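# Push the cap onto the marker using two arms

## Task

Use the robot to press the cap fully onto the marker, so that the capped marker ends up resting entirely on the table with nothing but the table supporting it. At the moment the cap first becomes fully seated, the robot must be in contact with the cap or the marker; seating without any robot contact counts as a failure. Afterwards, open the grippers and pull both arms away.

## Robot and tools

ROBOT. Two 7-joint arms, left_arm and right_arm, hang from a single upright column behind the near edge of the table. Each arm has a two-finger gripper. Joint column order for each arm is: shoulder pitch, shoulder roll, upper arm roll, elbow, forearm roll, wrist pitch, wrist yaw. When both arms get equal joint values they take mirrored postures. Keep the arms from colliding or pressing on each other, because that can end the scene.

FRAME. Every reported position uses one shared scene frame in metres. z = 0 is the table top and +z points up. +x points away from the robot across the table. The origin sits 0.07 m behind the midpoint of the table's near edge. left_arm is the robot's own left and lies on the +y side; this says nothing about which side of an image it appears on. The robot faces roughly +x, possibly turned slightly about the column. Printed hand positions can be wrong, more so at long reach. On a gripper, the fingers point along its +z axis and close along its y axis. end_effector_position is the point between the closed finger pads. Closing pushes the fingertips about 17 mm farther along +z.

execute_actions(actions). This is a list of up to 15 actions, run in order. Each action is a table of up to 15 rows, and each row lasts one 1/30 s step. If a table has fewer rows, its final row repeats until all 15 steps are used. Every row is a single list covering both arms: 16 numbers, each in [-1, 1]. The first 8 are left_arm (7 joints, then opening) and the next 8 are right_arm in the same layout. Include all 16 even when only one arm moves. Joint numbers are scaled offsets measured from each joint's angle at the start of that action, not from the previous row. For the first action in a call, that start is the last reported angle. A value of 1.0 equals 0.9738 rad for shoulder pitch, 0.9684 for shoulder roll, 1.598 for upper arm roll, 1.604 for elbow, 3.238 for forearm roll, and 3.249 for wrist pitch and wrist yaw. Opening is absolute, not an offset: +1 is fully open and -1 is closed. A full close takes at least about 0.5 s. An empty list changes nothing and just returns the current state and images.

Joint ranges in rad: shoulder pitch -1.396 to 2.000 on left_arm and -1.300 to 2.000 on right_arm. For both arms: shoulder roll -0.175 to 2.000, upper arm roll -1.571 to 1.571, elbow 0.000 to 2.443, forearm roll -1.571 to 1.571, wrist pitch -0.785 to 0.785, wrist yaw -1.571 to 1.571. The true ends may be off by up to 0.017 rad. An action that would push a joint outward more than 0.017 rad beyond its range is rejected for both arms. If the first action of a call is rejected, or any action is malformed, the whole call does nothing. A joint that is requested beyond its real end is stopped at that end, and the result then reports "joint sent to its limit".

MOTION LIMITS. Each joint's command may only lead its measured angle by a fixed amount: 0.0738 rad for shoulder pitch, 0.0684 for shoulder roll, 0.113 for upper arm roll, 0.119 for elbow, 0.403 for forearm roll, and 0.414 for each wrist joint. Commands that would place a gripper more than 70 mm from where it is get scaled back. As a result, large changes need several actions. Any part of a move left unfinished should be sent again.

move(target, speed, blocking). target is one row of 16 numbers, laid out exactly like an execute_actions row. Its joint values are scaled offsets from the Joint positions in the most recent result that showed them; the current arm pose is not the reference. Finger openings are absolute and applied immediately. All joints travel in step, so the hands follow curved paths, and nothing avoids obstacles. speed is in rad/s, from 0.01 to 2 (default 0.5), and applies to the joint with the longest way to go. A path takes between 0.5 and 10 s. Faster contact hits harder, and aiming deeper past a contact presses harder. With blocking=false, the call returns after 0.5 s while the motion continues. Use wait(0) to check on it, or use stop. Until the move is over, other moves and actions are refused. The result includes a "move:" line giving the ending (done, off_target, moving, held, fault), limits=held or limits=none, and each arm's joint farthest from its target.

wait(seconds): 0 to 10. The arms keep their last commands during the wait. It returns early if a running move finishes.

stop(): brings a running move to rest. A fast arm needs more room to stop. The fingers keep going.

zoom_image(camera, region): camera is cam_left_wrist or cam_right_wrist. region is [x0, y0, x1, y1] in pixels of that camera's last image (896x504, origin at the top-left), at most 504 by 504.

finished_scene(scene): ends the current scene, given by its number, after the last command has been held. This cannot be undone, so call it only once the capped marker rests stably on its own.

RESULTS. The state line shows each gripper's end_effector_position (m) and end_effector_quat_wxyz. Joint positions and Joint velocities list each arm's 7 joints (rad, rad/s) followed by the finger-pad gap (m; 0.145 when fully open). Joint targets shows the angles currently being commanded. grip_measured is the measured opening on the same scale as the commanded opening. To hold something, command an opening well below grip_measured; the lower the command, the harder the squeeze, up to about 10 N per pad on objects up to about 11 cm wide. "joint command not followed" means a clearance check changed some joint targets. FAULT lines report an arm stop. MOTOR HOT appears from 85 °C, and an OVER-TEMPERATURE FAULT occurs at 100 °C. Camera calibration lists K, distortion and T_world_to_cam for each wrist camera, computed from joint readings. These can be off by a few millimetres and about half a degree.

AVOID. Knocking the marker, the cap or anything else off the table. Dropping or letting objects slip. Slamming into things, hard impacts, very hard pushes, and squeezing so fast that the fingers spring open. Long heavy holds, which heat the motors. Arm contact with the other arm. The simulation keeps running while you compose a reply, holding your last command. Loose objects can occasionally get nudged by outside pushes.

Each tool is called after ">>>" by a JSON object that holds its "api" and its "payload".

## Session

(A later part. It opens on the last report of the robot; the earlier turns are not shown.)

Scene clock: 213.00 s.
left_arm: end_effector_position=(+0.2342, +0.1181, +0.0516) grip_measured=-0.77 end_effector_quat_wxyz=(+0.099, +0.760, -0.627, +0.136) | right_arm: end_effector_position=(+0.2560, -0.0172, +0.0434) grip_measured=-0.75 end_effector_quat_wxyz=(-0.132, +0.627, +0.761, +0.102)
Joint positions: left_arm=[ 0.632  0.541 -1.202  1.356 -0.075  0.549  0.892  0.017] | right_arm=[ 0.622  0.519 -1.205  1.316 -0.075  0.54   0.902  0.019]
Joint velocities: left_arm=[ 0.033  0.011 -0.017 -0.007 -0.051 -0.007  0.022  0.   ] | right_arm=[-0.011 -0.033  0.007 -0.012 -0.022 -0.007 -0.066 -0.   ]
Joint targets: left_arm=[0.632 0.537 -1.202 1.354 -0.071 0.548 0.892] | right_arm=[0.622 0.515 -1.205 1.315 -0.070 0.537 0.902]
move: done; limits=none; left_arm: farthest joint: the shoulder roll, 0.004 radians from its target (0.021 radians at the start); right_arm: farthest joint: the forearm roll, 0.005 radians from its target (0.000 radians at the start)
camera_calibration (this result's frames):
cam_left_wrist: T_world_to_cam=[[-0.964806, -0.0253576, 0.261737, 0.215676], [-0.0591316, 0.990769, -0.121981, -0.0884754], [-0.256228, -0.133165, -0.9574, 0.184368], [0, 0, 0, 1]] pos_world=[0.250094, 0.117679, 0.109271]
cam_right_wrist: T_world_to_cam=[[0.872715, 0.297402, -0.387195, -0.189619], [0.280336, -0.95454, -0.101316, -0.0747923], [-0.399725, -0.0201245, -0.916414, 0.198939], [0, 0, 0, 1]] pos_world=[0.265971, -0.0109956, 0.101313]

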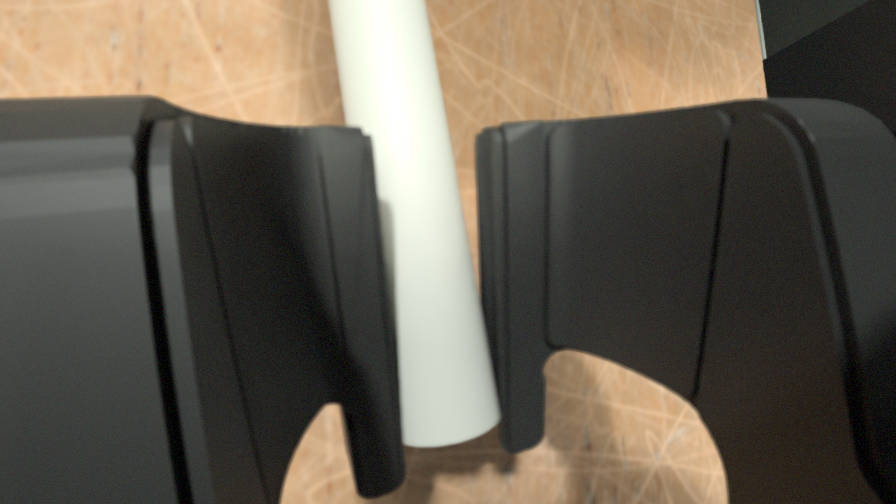

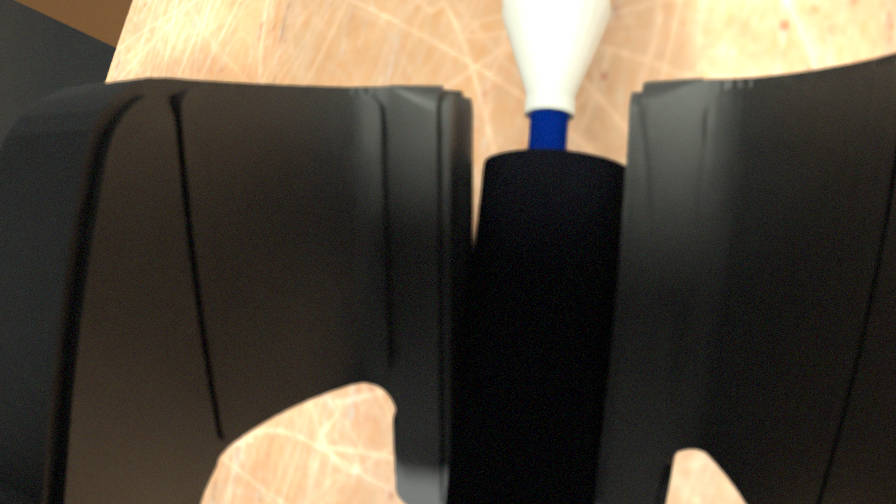

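>>> {"api": "move", "payload": {"target": [0,0.12,0,0.008,0.010,-0.03,0,-1,-0.338,0.699,0.003,0.243,0.477,-0.050,-0.407,-1], "speed": 0.8}}

Scene clock: 240.07 s.
left_arm: end_effector_position=(+0.2282, +0.1553, +0.0512) grip_measured=-0.77 end_effector_quat_wxyz=(+0.094, +0.761, -0.628, +0.136) | right_arm: end_effector_position=(+0.2387, -0.2066, +0.0498) grip_measured=-0.75 end_effector_quat_wxyz=(-0.030, +0.971, +0.166, +0.168)
Joint positions: left_arm=[ 0.632  0.656 -1.202  1.365 -0.044  0.455  0.892  0.017] | right_arm=[ 0.294  1.195 -1.204  1.703  1.468  0.381 -0.415  0.019]
Joint velocities: left_arm=[ 0.011  0.033 -0.027  0.012 -0.007  0.007  0.066  0.   ] | right_arm=[ 0.011 -0.077 -0.007  0.022  0.007 -0.066 -0.081 -0.   ]
Joint targets: left_arm=[0.632 0.657 -1.202 1.368 -0.042 0.452 0.892] | right_arm=[0.292 1.196 -1.200 1.705 1.470 0.377 -0.420]
move: done; limits=none; left_arm: farthest joint: the elbow, 0.004 radians from its target (0.013 radians at the start); right_arm: farthest joint: the wrist yaw, 0.006 radians from its target (1.322 radians at the start)
camera_calibration (this result's frames):
cam_left_wrist: T_world_to_cam=[[-0.966224, -0.0289872, 0.256067, 0.212152], [-0.0596686, 0.991816, -0.112874, -0.126286], [-0.2507, -0.124341, -0.960046, 0.184935], [0, 0, 0, 1]] pos_world=[0.243815, 0.154397, 0.108967]
cam_right_wrist: T_world_to_cam=[[0.424017, -0.822855, -0.378312, -0.240491], [-0.903074, -0.415662, -0.108084, 0.144095], [-0.0683121, 0.387473, -0.919347, 0.199257], [0, 0, 0, 1]] pos_world=[0.245713, -0.215201, 0.10778]

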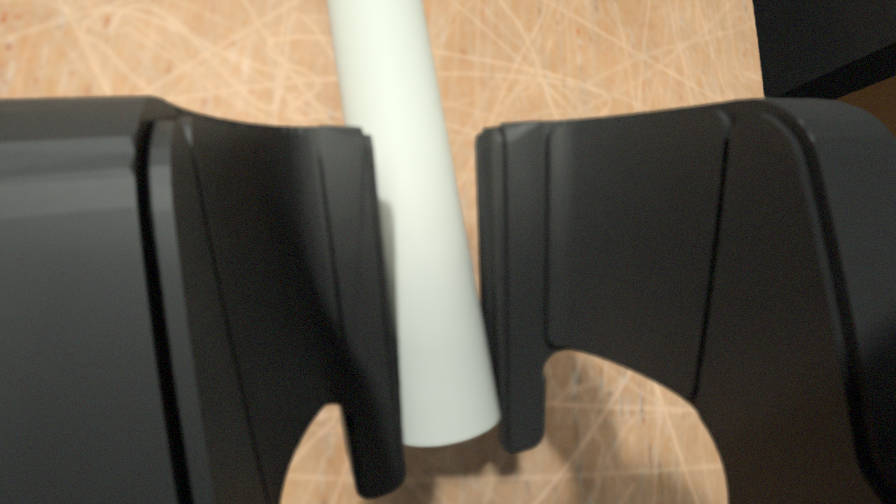

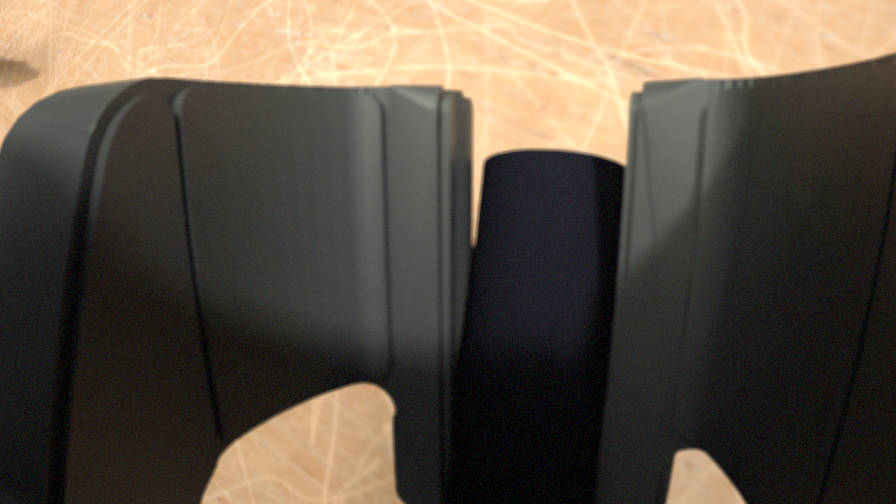

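>>> {"api": "execute_actions", "payload": {"actions": []}}

Scene clock: 247.90 s.
left_arm: end_effector_position=(+0.2282, +0.1553, +0.0512) grip_measured=-0.77 end_effector_quat_wxyz=(+0.094, +0.761, -0.628, +0.136) | right_arm: end_effector_position=(+0.2387, -0.2066, +0.0498) grip_measured=-0.75 end_effector_quat_wxyz=(-0.030, +0.971, +0.166, +0.168)
Joint positions: left_arm=[ 0.632  0.656 -1.202  1.365 -0.044  0.455  0.892  0.017] | right_arm=[ 0.294  1.195 -1.204  1.703  1.468  0.381 -0.415  0.019]
Joint velocities: left_arm=[-0.055 -0.033  0.022  0.007  0.022  0.037  0.007 -0.   ] | right_arm=[-0.011  0.055  0.012 -0.012 -0.022  0.022  0.051  0.   ]
Joint targets: left_arm=[0.632 0.657 -1.202 1.368 -0.042 0.452 0.892] | right_arm=[0.292 1.196 -1.200 1.705 1.470 0.378 -0.420]
camera_calibration (this result's frames):
cam_left_wrist: T_world_to_cam=[[-0.966224, -0.0289872, 0.256067, 0.212152], [-0.0596686, 0.991816, -0.112874, -0.126286], [-0.2507, -0.124341, -0.960046, 0.184935], [0, 0, 0, 1]] pos_world=[0.243815, 0.154397, 0.108967]
cam_right_wrist: T_world_to_cam=[[0.424017, -0.822855, -0.378312, -0.240491], [-0.903074, -0.415662, -0.108084, 0.144095], [-0.0683121, 0.387473, -0.919347, 0.199257], [0, 0, 0, 1]] pos_world=[0.245713, -0.215201, 0.10778]

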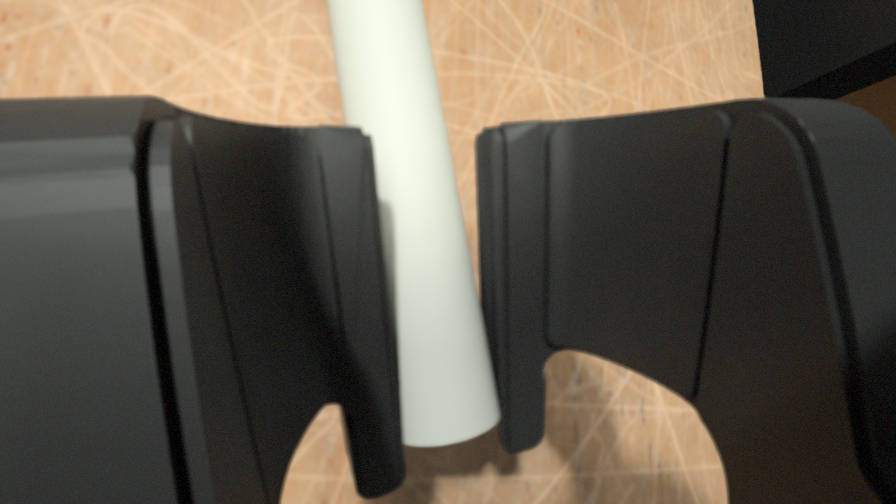

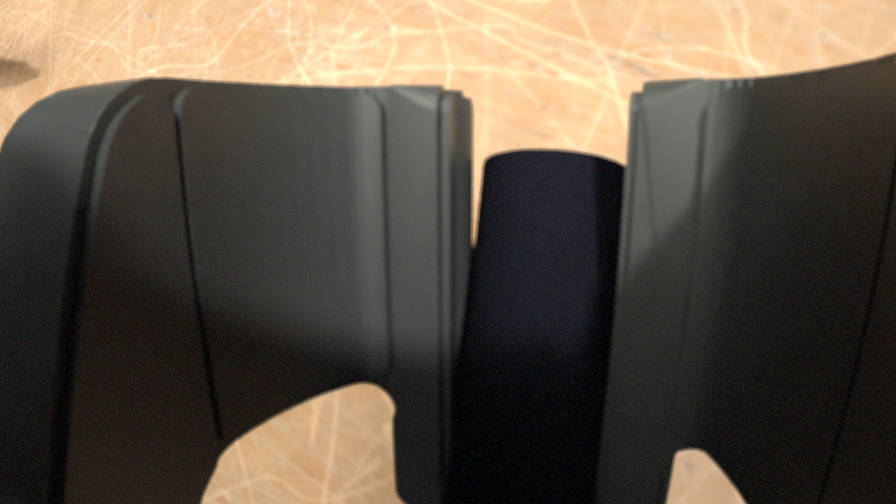

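>>> {"api": "move", "payload": {"target": [0,0,0,0,0,0,0,-1,-0.037,-0.121,0.002,-0.102,-0.024,-0.0127,0.0177,-1], "speed": 0.2}}

Scene clock: 250.70 s.
left_arm: end_effector_position=(+0.2282, +0.1553, +0.0512) grip_measured=-0.77 end_effector_quat_wxyz=(+0.094, +0.761, -0.628, +0.136) | right_arm: end_effector_position=(+0.2388, -0.2069, +0.0172) grip_measured=-0.75 end_effector_quat_wxyz=(-0.027, +0.972, +0.165, +0.168)
Joint positions: left_arm=[ 0.632  0.656 -1.202  1.365 -0.044  0.455  0.892  0.017] | right_arm=[ 0.258  1.078 -1.204  1.541  1.392  0.343 -0.363  0.019]
Joint velocities: left_arm=[ 0.011 -0.033  0.007  0.012 -0.037  0.007 -0.095 -0.   ] | right_arm=[ 0.011 -0.033  0.007  0.007 -0.037  0.007 -0.051  0.   ]
Joint targets: left_arm=[0.632 0.656 -1.202 1.365 -0.044 0.455 0.892] | right_arm=[0.258 1.077 -1.201 1.540 1.390 0.340 -0.357]
move: done; limits=none; left_arm: farthest joint: the shoulder pitch, 0.000 radians from its target (0.000 radians at the start); right_arm: farthest joint: the wrist yaw, 0.006 radians from its target (0.057 radians at the start)
camera_calibration (this result's frames):
cam_left_wrist: T_world_to_cam=[[-0.966224, -0.0289872, 0.256067, 0.212152], [-0.0596686, 0.991816, -0.112874, -0.126286], [-0.2507, -0.124341, -0.960046, 0.184935], [0, 0, 0, 1]] pos_world=[0.243815, 0.154397, 0.108967]
cam_right_wrist: T_world_to_cam=[[0.421802, -0.825915, -0.374096, -0.253231], [-0.904307, -0.413101, -0.107596, 0.141355], [-0.0656744, 0.383682, -0.921127, 0.168087], [0, 0, 0, 1]] pos_world=[0.24568, -0.215245, 0.0753056]

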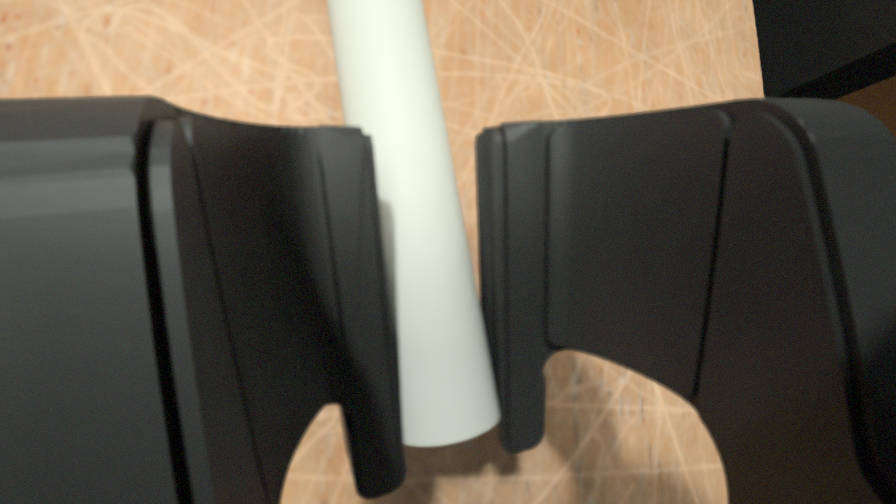

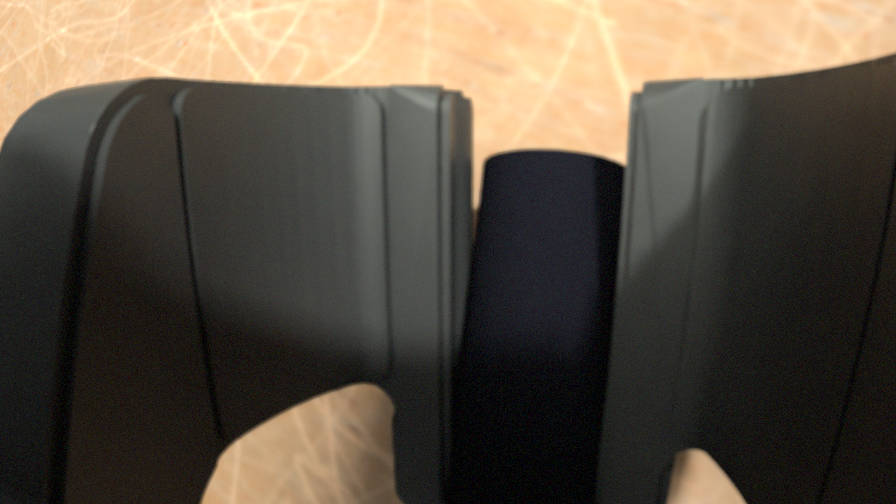

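>>> {"api": "execute_actions", "payload": {"actions": [[[0,0,0,0,0,0,0,-1,-0.002,-0.007,0,-0.006,0,0,0,-1]],[[0,0,0,0,0,0,0,-1,0,0,0,0,0,0,0,-0.8],[0,0,0,0,0,0,0,-1,0,0,0,0,0,0,0,-0.76],[0,0,0,0,0,0,0,-1,0,0,0,0,0,0,0,-0.73],[0,0,0,0,0,0,0,-1,0,0,0,0,0,0,0,-0.7],[0,0,0,0,0,0,0,-1,0,0,0,0,0,0,0,-0.66],[0,0,0,0,0,0,0,-1,0,0,0,0,0,0,0,-0.62],[0,0,0,0,0,0,0,-1,0,0,0,0,0,0,0,-0.56],[0,0,0,0,0,0,0,-1,0,0,0,0,0,0,0,-0.5],[0,0,0,0,0,0,0,-1,0,0,0,0,0,0,0,-0.44],[0,0,0,0,0,0,0,-1,0,0,0,0,0,0,0,-0.38],[0,0,0,0,0,0,0,-1,0,0,0,0,0,0,0,-0.3]]]}}

>>> {"api": "move", "payload": {"target": [0,0,0,0,0,0,0,-1,0.05,0.16,0,0.135,0.03,0.016,-0.023,-0.3], "speed": 0.4}}

Scene clock: 254.73 s.
left_arm: end_effector_position=(+0.2282, +0.1553, +0.0512) grip_measured=-0.77 end_effector_quat_wxyz=(+0.094, +0.761, -0.628, +0.136) | right_arm: end_effector_position=(+0.2389, -0.2075, +0.0157) grip_measured=-0.30 end_effector_quat_wxyz=(-0.026, +0.972, +0.163, +0.167)
Joint positions: left_arm=[ 0.632  0.656 -1.202  1.365 -0.044  0.455  0.892  0.017] | right_arm=[ 0.258  1.072 -1.204  1.532  1.392  0.343 -0.363  0.053]
Joint velocities: left_arm=[-0.077 -0.011 -0.007 -0.002  0.022 -0.037  0.007 -0.   ] | right_arm=[ 0.011  0.011 -0.002 -0.007 -0.007 -0.037  0.022 -0.   ]
Joint targets: left_arm=[0.632 0.656 -1.202 1.365 -0.044 0.455 0.892] | right_arm=[0.258 1.072 -1.204 1.532 1.392 0.343 -0.363]
camera_calibration (this result's frames):
cam_left_wrist: T_world_to_cam=[[-0.966224, -0.0289872, 0.256067, 0.212152], [-0.0596686, 0.991816, -0.112874, -0.126286], [-0.2507, -0.124341, -0.960046, 0.184935], [0, 0, 0, 1]] pos_world=[0.243815, 0.154397, 0.108967]
cam_right_wrist: T_world_to_cam=[[0.418447, -0.828231, -0.37274, -0.254093], [-0.905862, -0.410273, -0.105311, 0.141931], [-0.0657035, 0.381718, -0.92194, 0.166547], [0, 0, 0, 1]] pos_world=[0.245837, -0.215791, 0.0737822]

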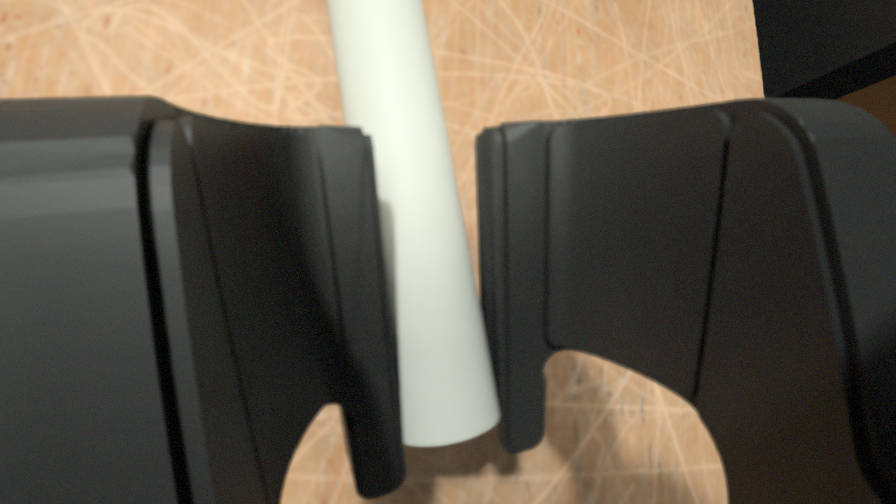

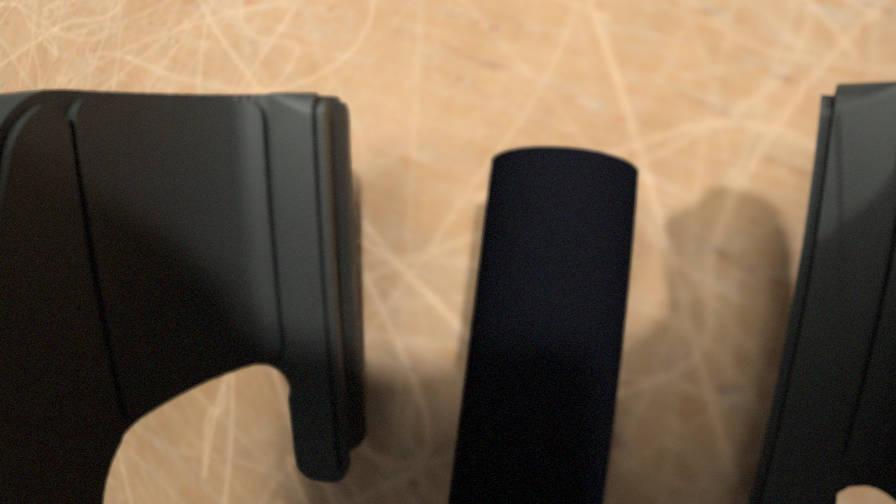

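Scene clock: 255.63 s.
left_arm: end_effector_position=(+0.2282, +0.1553, +0.0512) grip_measured=-0.77 end_effector_quat_wxyz=(+0.094, +0.761, -0.628, +0.136) | right_arm: end_effector_position=(+0.2386, -0.2066, +0.0589) grip_measured=-0.30 end_effector_quat_wxyz=(-0.028, +0.971, +0.167, +0.168)
Joint positions: left_arm=[ 0.632  0.656 -1.202  1.365 -0.044  0.455  0.892  0.017] | right_arm=[ 0.306  1.226 -1.204  1.747  1.488  0.392 -0.432  0.053]
Joint velocities: left_arm=[ 0.011 -0.011  0.017  0.007 -0.037 -0.095  0.022 -0.   ] | right_arm=[-0.011  0.011 -0.012  0.012  0.051 -0.037 -0.081  0.   ]
Joint targets: left_arm=[0.632 0.656 -1.202 1.365 -0.044 0.455 0.892] | right_arm=[0.307 1.227 -1.204 1.748 1.489 0.395 -0.438]
move: done; limits=none; left_arm: farthest joint: the shoulder pitch, 0.000 radians from its target (0.000 radians at the start); right_arm: farthest joint: the wrist yaw, 0.006 radians from its target (0.075 radians at the start)
camera_calibration (this result's frames):
cam_left_wrist: T_world_to_cam=[[-0.966224, -0.0289872, 0.256067, 0.212152], [-0.0596686, 0.991816, -0.112874, -0.126286], [-0.2507, -0.124341, -0.960046, 0.184935], [0, 0, 0, 1]] pos_world=[0.243815, 0.154397, 0.108967]
cam_right_wrist: T_world_to_cam=[[0.426471, -0.82299, -0.375247, -0.237792], [-0.901952, -0.418068, -0.108173, 0.144212], [-0.0678529, 0.384587, -0.920591, 0.206989], [0, 0, 0, 1]] pos_world=[0.245529, -0.215015, 0.116922]

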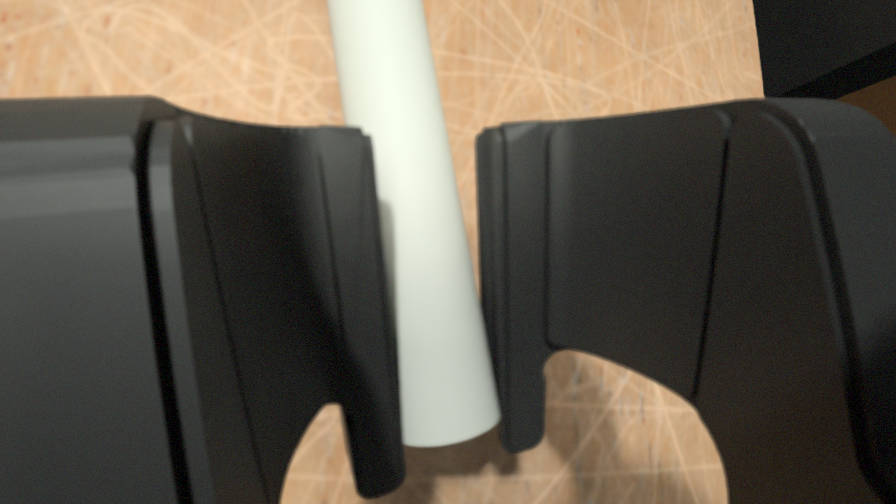

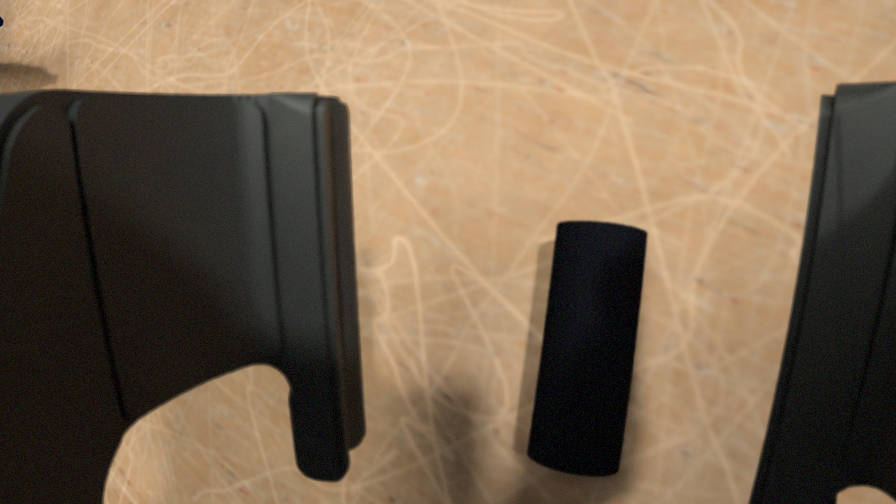

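>>> {"api": "move", "payload": {"target": [0,0,0,0,0,0,0,-1,0.413,-0.148,-0.185,-0.114,-0.872,-0.355,0.2955,-0.3], "speed": 1.5}}

Scene clock: 265.47 s.
left_arm: end_effector_position=(+0.2282, +0.1553, +0.0512) grip_measured=-0.77 end_effector_quat_wxyz=(+0.094, +0.761, -0.628, +0.136) | right_arm: end_effector_position=(+0.2414, -0.2024, +0.0503) grip_measured=-0.30 end_effector_quat_wxyz=(+0.000, -0.168, +0.986, +0.004)
Joint positions: left_arm=[ 0.632  0.656 -1.202  1.365 -0.044  0.455  0.892  0.017] | right_arm=[ 0.704  1.084 -1.496  1.566 -1.334 -0.758  0.522  0.053]
Joint velocities: left_arm=[-0.011 -0.099  0.007  0.017 -0.007 -0.066 -0.022  0.   ] | right_arm=[-0.011 -0.011  0.012 -0.002 -0.022  0.007 -0.037 -0.   ]
Joint targets: left_arm=[0.632 0.656 -1.202 1.365 -0.044 0.455 0.892] | right_arm=[0.708 1.083 -1.500 1.564 -1.336 -0.761 0.528]
move: done; limits=none; left_arm: farthest joint: the shoulder pitch, 0.000 radians from its target (0.000 radians at the start); right_arm: farthest joint: the wrist yaw, 0.006 radians from its target (0.960 radians at the start)
camera_calibration (this result's frames):
cam_left_wrist: T_world_to_cam=[[-0.966224, -0.0289872, 0.256067, 0.212152], [-0.0596686, 0.991816, -0.112874, -0.126286], [-0.2507, -0.124341, -0.960046, 0.184935], [0, 0, 0, 1]] pos_world=[0.243815, 0.154397, 0.108967]
cam_right_wrist: T_world_to_cam=[[-0.297248, 0.87199, -0.388943, 0.279693], [0.883759, 0.405459, 0.233609, -0.134007], [0.361405, -0.274292, -0.891151, -0.0407486], [0, 0, 0, 1]] pos_world=[0.216295, -0.200733, 0.103777]

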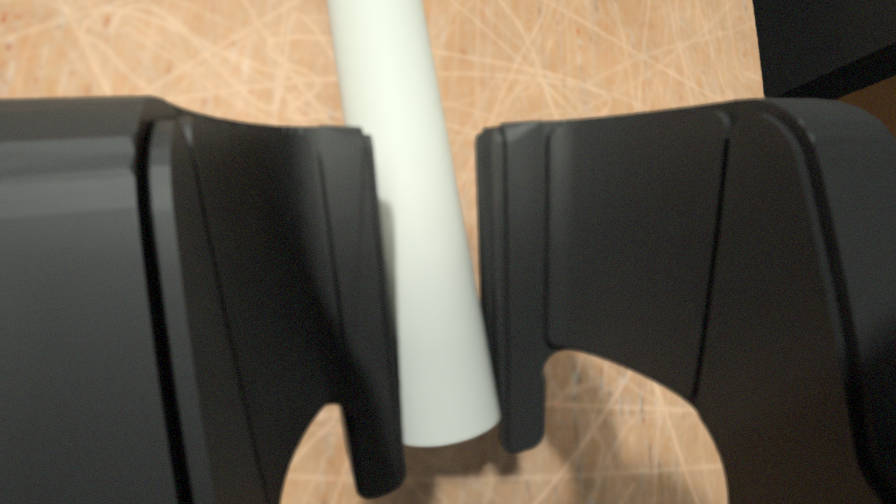

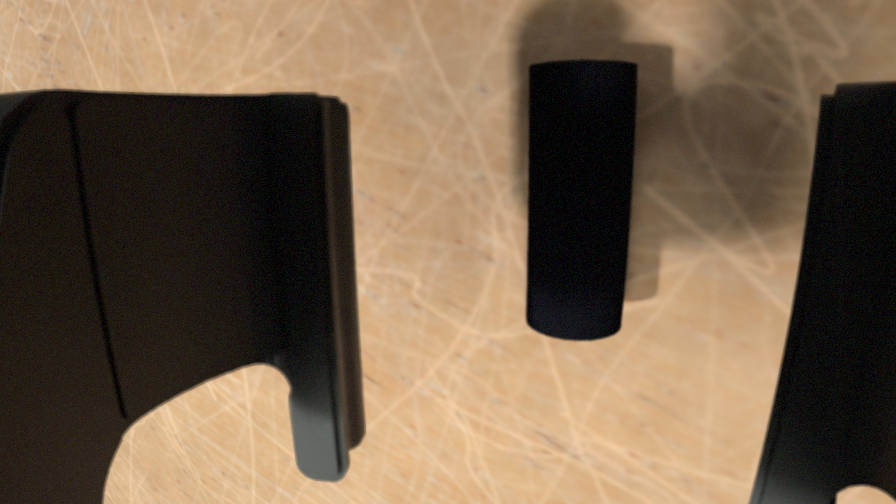

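>>> {"api": "move", "payload": {"target": [0,0,0,0,0,0,0,-1,-0.073,-0.118,-0.0025,-0.1216,-0.0394,0.0157,-0.037,-0.3], "speed": 0.3}}

Scene clock: 272.70 s.
left_arm: end_effector_position=(+0.2282, +0.1553, +0.0512) grip_measured=-0.77 end_effector_quat_wxyz=(+0.094, +0.761, -0.628, +0.136) | right_arm: end_effector_position=(+0.2434, -0.2072, +0.0129) grip_measured=-0.30 end_effector_quat_wxyz=(+0.001, -0.169, +0.986, -0.003)
Joint positions: left_arm=[ 0.632  0.656 -1.202  1.365 -0.044  0.455  0.892  0.017] | right_arm=[ 0.634  0.971 -1.497  1.371 -1.46  -0.71   0.408  0.053]
Joint velocities: left_arm=[-0.011 -0.033 -0.007  0.032  0.051 -0.037 -0.066  0.   ] | right_arm=[-0.033  0.033 -0.017 -0.007 -0.051  0.007  0.007 -0.   ]
Joint targets: left_arm=[0.632 0.656 -1.202 1.365 -0.044 0.455 0.892] | right_arm=[0.633 0.970 -1.500 1.371 -1.462 -0.707 0.402]
move: done; limits=none; left_arm: farthest joint: the shoulder pitch, 0.000 radians from its target (0.000 radians at the start); right_arm: farthest joint: the wrist yaw, 0.006 radians from its target (0.121 radians at the start)
camera_calibration (this result's frames):
cam_left_wrist: T_world_to_cam=[[-0.966224, -0.0289872, 0.256067, 0.212152], [-0.0596686, 0.991816, -0.112874, -0.126286], [-0.2507, -0.124341, -0.960046, 0.184935], [0, 0, 0, 1]] pos_world=[0.243815, 0.154397, 0.108967]
cam_right_wrist: T_world_to_cam=[[-0.299113, 0.865612, -0.401557, 0.269215], [0.881695, 0.411638, 0.230582, -0.123292], [0.36489, -0.28508, -0.886332, -0.0792789], [0, 0, 0, 1]] pos_world=[0.218159, -0.204885, 0.0662663]

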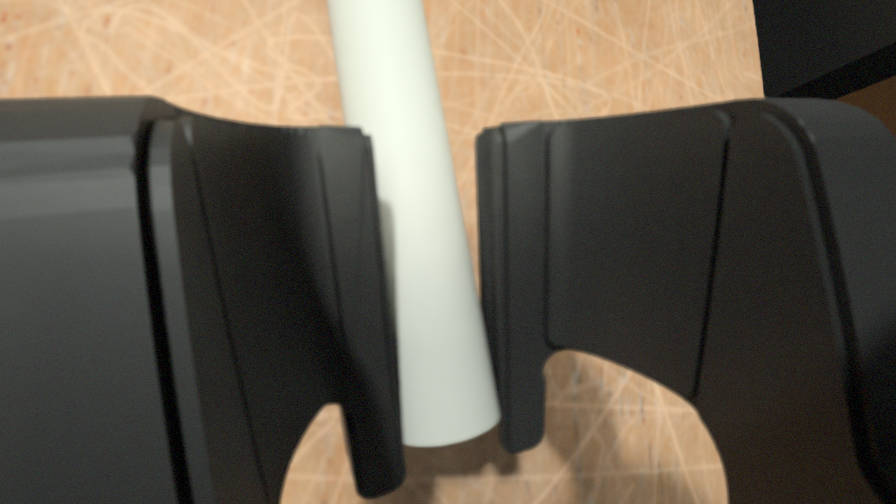

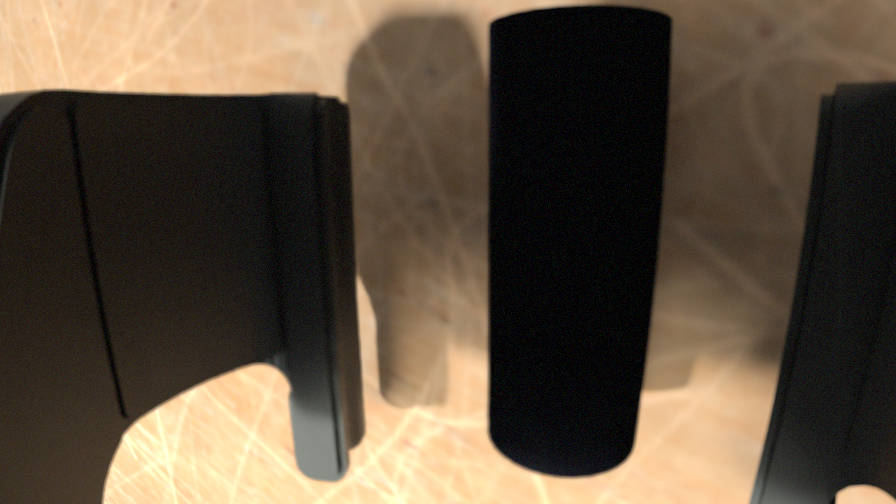

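>>> {"api": "execute_actions", "payload": {"actions": [[[0,0,0,0,0,0,0,-1,-0.004,0,0,0,0,0,-0.002,-0.3],[0,0,0,0,0,0,0,-1,-0.008,0,0,0,0,0,-0.004,-0.35],[0,0,0,0,0,0,0,-1,-0.011,0,0,0,0,0,-0.0055,-0.4],[0,0,0,0,0,0,0,-1,-0.014,0,0,0,0,0,-0.0055,-0.45],[0,0,0,0,0,0,0,-1,-0.014,0,0,0,0,0,-0.0055,-0.5],[0,0,0,0,0,0,0,-1,-0.014,0,0,0,0,0,-0.0055,-0.55]]]}}

Scene clock: 274.97 s.
left_arm: end_effector_position=(+0.2282, +0.1553, +0.0512) grip_measured=-0.77 end_effector_quat_wxyz=(+0.094, +0.761, -0.628, +0.136) | right_arm: end_effector_position=(+0.2365, -0.2065, +0.0099) grip_measured=-0.55 end_effector_quat_wxyz=(-0.008, -0.169, +0.986, +0.003)
Joint positions: left_arm=[ 0.632  0.656 -1.202  1.365 -0.044  0.455  0.892  0.017] | right_arm=[ 0.618  0.971 -1.497  1.371 -1.46  -0.71   0.396  0.034]
Joint velocities: left_arm=[-0.055 -0.033 -0.007 -0.017 -0.007 -0.051  0.066 -0.   ] | right_arm=[ 0.011 -0.055 -0.002 -0.012  0.022 -0.037 -0.066 -0.   ]
Joint targets: left_arm=[0.632 0.656 -1.202 1.365 -0.044 0.455 0.892] | right_arm=[0.620 0.971 -1.497 1.371 -1.460 -0.710 0.390]
camera_calibration (this result's frames):
cam_left_wrist: T_world_to_cam=[[-0.966224, -0.0289872, 0.256067, 0.212152], [-0.0596686, 0.991816, -0.112874, -0.126286], [-0.2507, -0.124341, -0.960046, 0.184935], [0, 0, 0, 1]] pos_world=[0.243815, 0.154397, 0.108967]
cam_right_wrist: T_world_to_cam=[[-0.306559, 0.869015, -0.388375, 0.267691], [0.885997, 0.409644, 0.217257, -0.118074], [0.347895, -0.277497, -0.895525, -0.0736298], [0, 0, 0, 1]] pos_world=[0.212291, -0.204691, 0.0636796]

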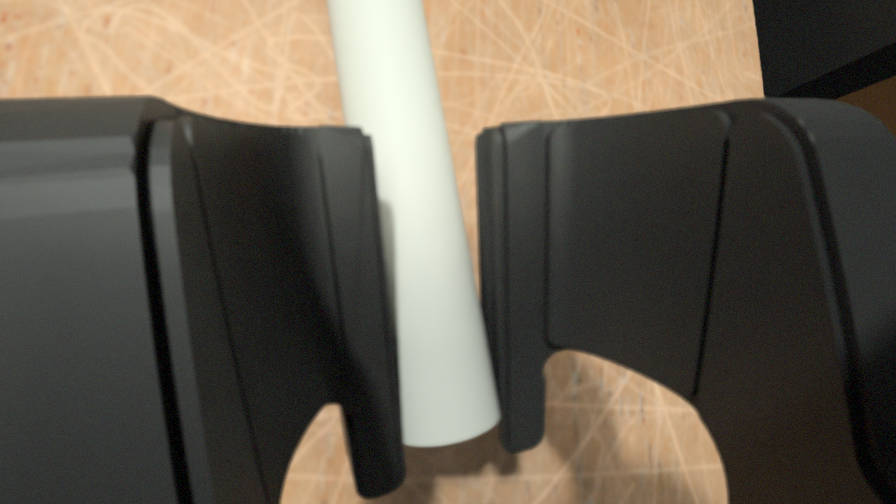

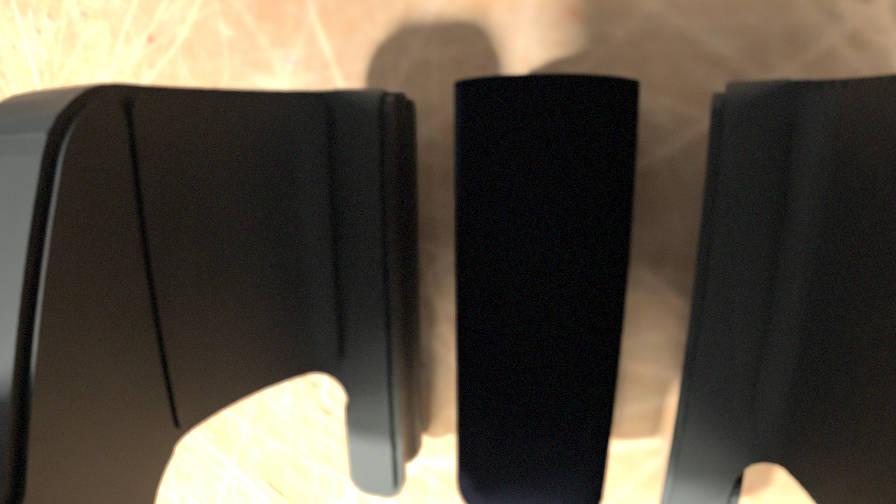

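>>> {"api": "execute_actions", "payload": {"actions": [[[0,0,0,0,0,0,0,-1,0,0,0,0,0,0,0,-0.58],[0,0,0,0,0,0,0,-1,0,0,0,0,0,0,0,-0.61],[0,0,0,0,0,0,0,-1,0,0,0,0,0,0,0,-0.64],[0,0,0,0,0,0,0,-1,0,0,0,0,0,0,0,-0.67],[0,0,0,0,0,0,0,-1,0,0,0,0,0,0,0,-0.70],[0,0,0,0,0,0,0,-1,0,0,0,0,0,0,0,-0.72],[0,0,0,0,0,0,0,-1,0,0,0,0,0,0,0,-0.74],[0,0,0,0,0,0,0,-1,0,0,0,0,0,0,0,-0.76],[0,0,0,0,0,0,0,-1,0,0,0,0,0,0,0,-0.79],[0,0,0,0,0,0,0,-1,0,0,0,0,0,0,0,-0.83],[0,0,0,0,0,0,0,-1,0,0,0,0,0,0,0,-0.88],[0,0,0,0,0,0,0,-1,0,0,0,0,0,0,0,-0.94],[0,0,0,0,0,0,0,-1,0,0,0,0,0,0,0,-1]]]}}

>>> {"api": "move", "payload": {"target": [0,0,0,0,0,0,0,-1,0.073,0.118,0,0.1216,0.0394,-0.0157,0.037,-1], "speed": 0.4}}

Scene clock: 278.87 s.
left_arm: end_effector_position=(+0.2282, +0.1553, +0.0512) grip_measured=-0.77 end_effector_quat_wxyz=(+0.094, +0.761, -0.628, +0.136) | right_arm: end_effector_position=(+0.2365, -0.2065, +0.0099) grip_measured=-0.75 end_effector_quat_wxyz=(-0.008, -0.169, +0.986, +0.003)
Joint positions: left_arm=[ 0.632  0.656 -1.202  1.365 -0.044  0.455  0.892  0.017] | right_arm=[ 0.618  0.971 -1.497  1.371 -1.46  -0.71   0.396  0.019]
Joint velocities: left_arm=[-0.055  0.033  0.012 -0.002 -0.037 -0.081 -0.007  0.   ] | right_arm=[-0.033  0.011 -0.012  0.007  0.066 -0.007 -0.051 -0.   ]
Joint targets: left_arm=[0.632 0.656 -1.202 1.365 -0.044 0.455 0.892] | right_arm=[0.618 0.971 -1.497 1.371 -1.460 -0.710 0.396]
camera_calibration (this result's frames):
cam_left_wrist: T_world_to_cam=[[-0.966224, -0.0289872, 0.256067, 0.212152], [-0.0596686, 0.991816, -0.112874, -0.126286], [-0.2507, -0.124341, -0.960046, 0.184935], [0, 0, 0, 1]] pos_world=[0.243815, 0.154397, 0.108967]
cam_right_wrist: T_world_to_cam=[[-0.306559, 0.869015, -0.388375, 0.267691], [0.885997, 0.409644, 0.217257, -0.118074], [0.347895, -0.277497, -0.895525, -0.0736298], [0, 0, 0, 1]] pos_world=[0.212291, -0.204691, 0.0636796]

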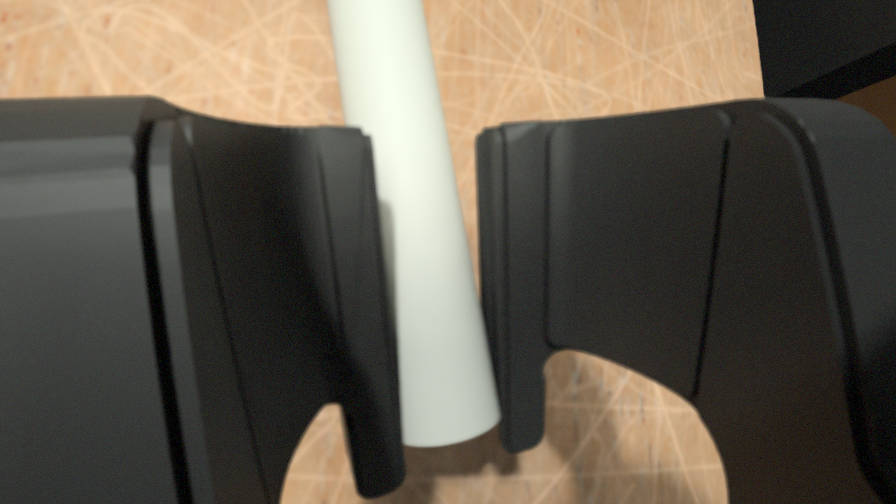

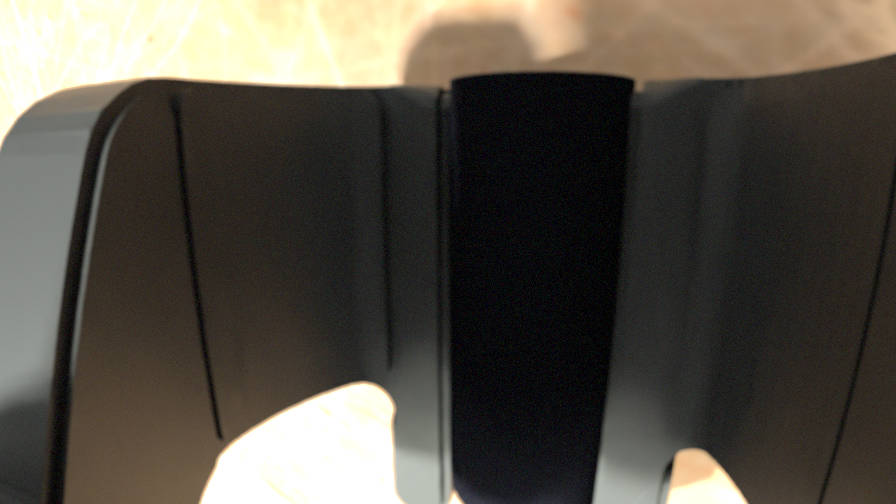

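Scene clock: 279.73 s.
left_arm: end_effector_position=(+0.2282, +0.1553, +0.0512) grip_measured=-0.77 end_effector_quat_wxyz=(+0.094, +0.761, -0.628, +0.136) | right_arm: end_effector_position=(+0.2342, -0.2015, +0.0468) grip_measured=-0.75 end_effector_quat_wxyz=(-0.010, -0.168, +0.986, +0.010)
Joint positions: left_arm=[ 0.632  0.656 -1.202  1.365 -0.044  0.455  0.892  0.017] | right_arm=[ 0.688  1.084 -1.497  1.566 -1.334 -0.758  0.51   0.019]
Joint velocities: left_arm=[-0.055  0.011  0.002  0.012 -0.022  0.007 -0.037 -0.   ] | right_arm=[ 0.011  0.011 -0.022  0.002  0.007 -0.022  0.037 -0.   ]
Joint targets: left_arm=[0.632 0.656 -1.202 1.365 -0.044 0.455 0.892] | right_arm=[0.690 1.085 -1.497 1.567 -1.333 -0.761 0.516]
move: done; limits=none; left_arm: farthest joint: the shoulder pitch, 0.000 radians from its target (0.000 radians at the start); right_arm: farthest joint: the wrist yaw, 0.006 radians from its target (0.120 radians at the start)
camera_calibration (this result's frames):
cam_left_wrist: T_world_to_cam=[[-0.966224, -0.0289872, 0.256067, 0.212152], [-0.0596686, 0.991816, -0.112874, -0.126286], [-0.2507, -0.124341, -0.960046, 0.184935], [0, 0, 0, 1]] pos_world=[0.243815, 0.154397, 0.108967]
cam_right_wrist: T_world_to_cam=[[-0.306333, 0.874973, -0.374943, 0.27745], [0.888253, 0.404369, 0.217928, -0.127697], [0.342297, -0.266286, -0.901069, -0.0344903], [0, 0, 0, 1]] pos_world=[0.210225, -0.200309, 0.100779]

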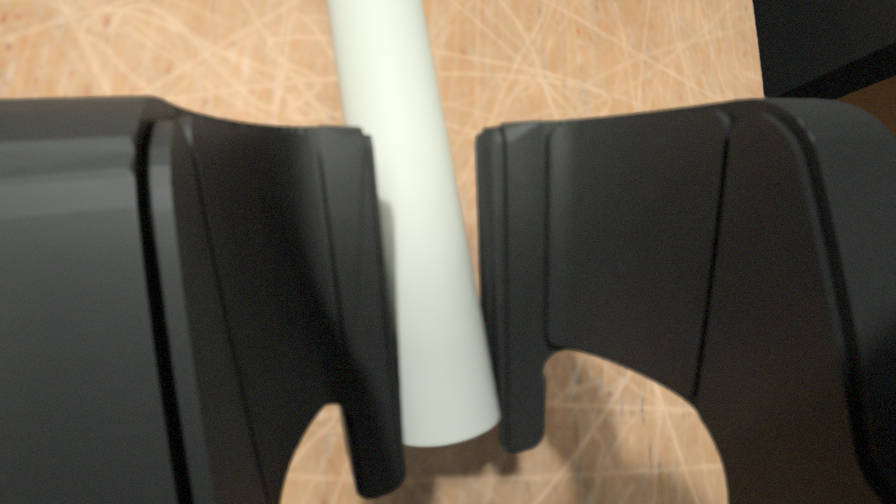

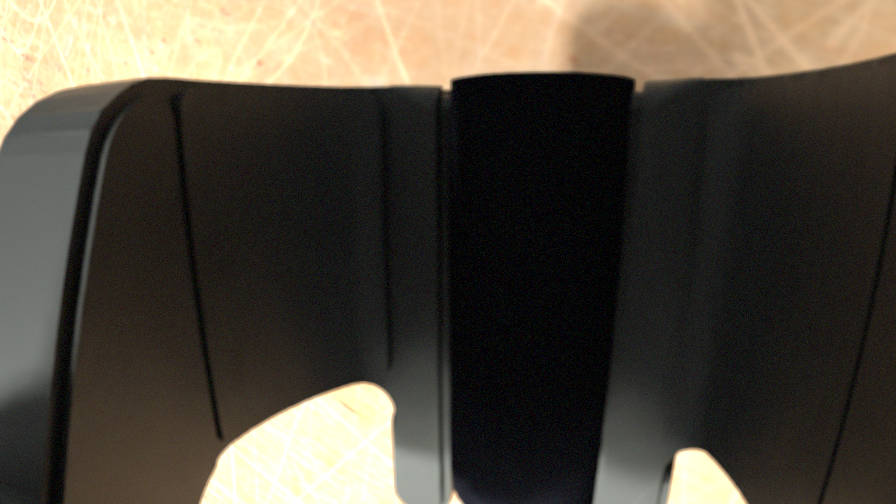

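>>> {"api": "move", "payload": {"target": [0,-0.064,0,-0.0025,-0.006,0.017,0,-1,-0.2861,-0.819,0.436,-0.165,0.113,0.426,0.270,-1], "speed": 0.9}}

Scene clock: 290.63 s.
left_arm: end_effector_position=(+0.2316, +0.1352, +0.0515) grip_measured=-0.77 end_effector_quat_wxyz=(+0.096, +0.760, -0.628, +0.136) | right_arm: end_effector_position=(+0.2630, -0.0388, +0.0387) grip_measured=-0.75 end_effector_quat_wxyz=(+0.003, +0.632, +0.775, +0.003)
Joint positions: left_arm=[ 0.632  0.596 -1.202  1.364 -0.063  0.508  0.892  0.017] | right_arm=[ 0.411  0.29  -0.804  1.303 -0.97   0.623  1.381  0.019]
Joint velocities: left_arm=[ 0.033  0.077 -0.017 -0.017  0.051 -0.007 -0.095 -0.   ] | right_arm=[-0.033  0.033 -0.007 -0.017  0.007  0.007 -0.066 -0.   ]
Joint targets: left_arm=[0.632 0.594 -1.202 1.361 -0.064 0.511 0.892] | right_arm=[0.409 0.290 -0.801 1.301 -0.968 0.626 1.387]
move: done; limits=none; left_arm: farthest joint: the elbow, 0.003 radians from its target (0.004 radians at the start); right_arm: farthest joint: the wrist yaw, 0.006 radians from its target (0.877 radians at the start)
camera_calibration (this result's frames):
cam_left_wrist: T_world_to_cam=[[-0.965914, -0.0257989, 0.257573, 0.214215], [-0.0576084, 0.991492, -0.116725, -0.106347], [-0.25237, -0.127585, -0.959183, 0.184339], [0, 0, 0, 1]] pos_world=[0.247309, 0.134488, 0.109225]
cam_right_wrist: T_world_to_cam=[[0.903458, 0.179062, -0.389487, -0.203713], [0.284401, -0.930198, 0.23205, -0.110858], [-0.320749, -0.320418, -0.891321, 0.163559], [0, 0, 0, 1]] pos_world=[0.268035, -0.014235, 0.0921642]

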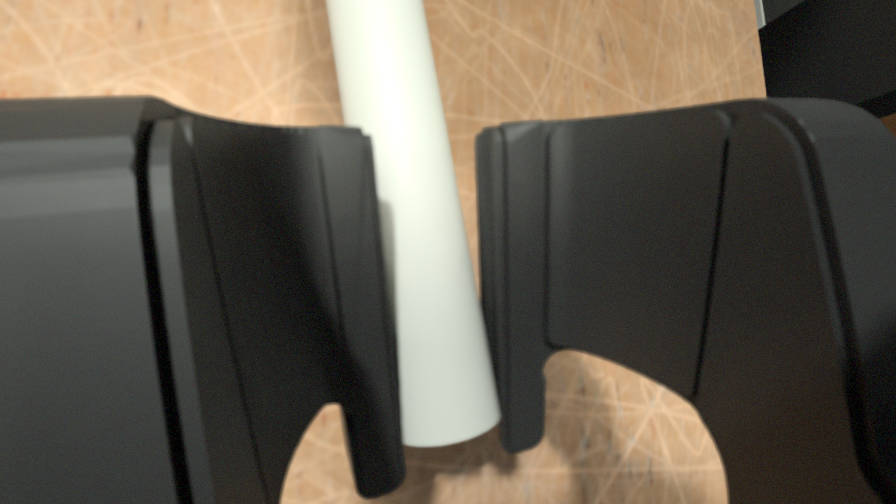

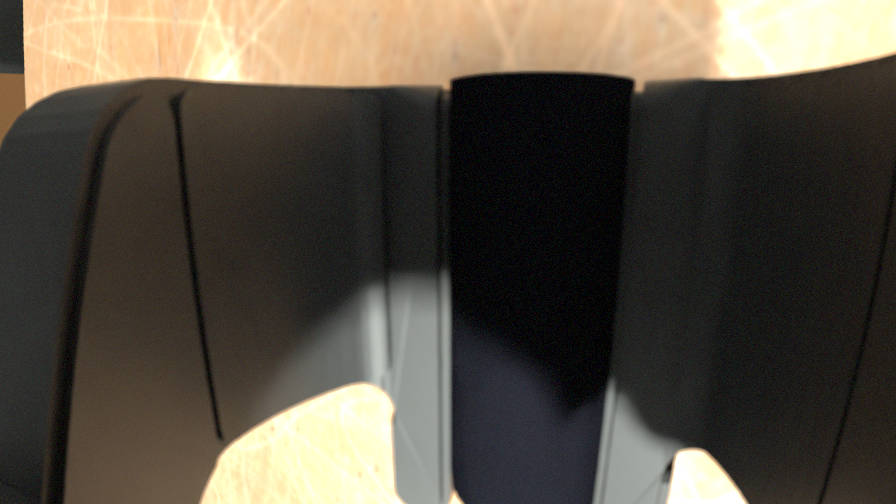

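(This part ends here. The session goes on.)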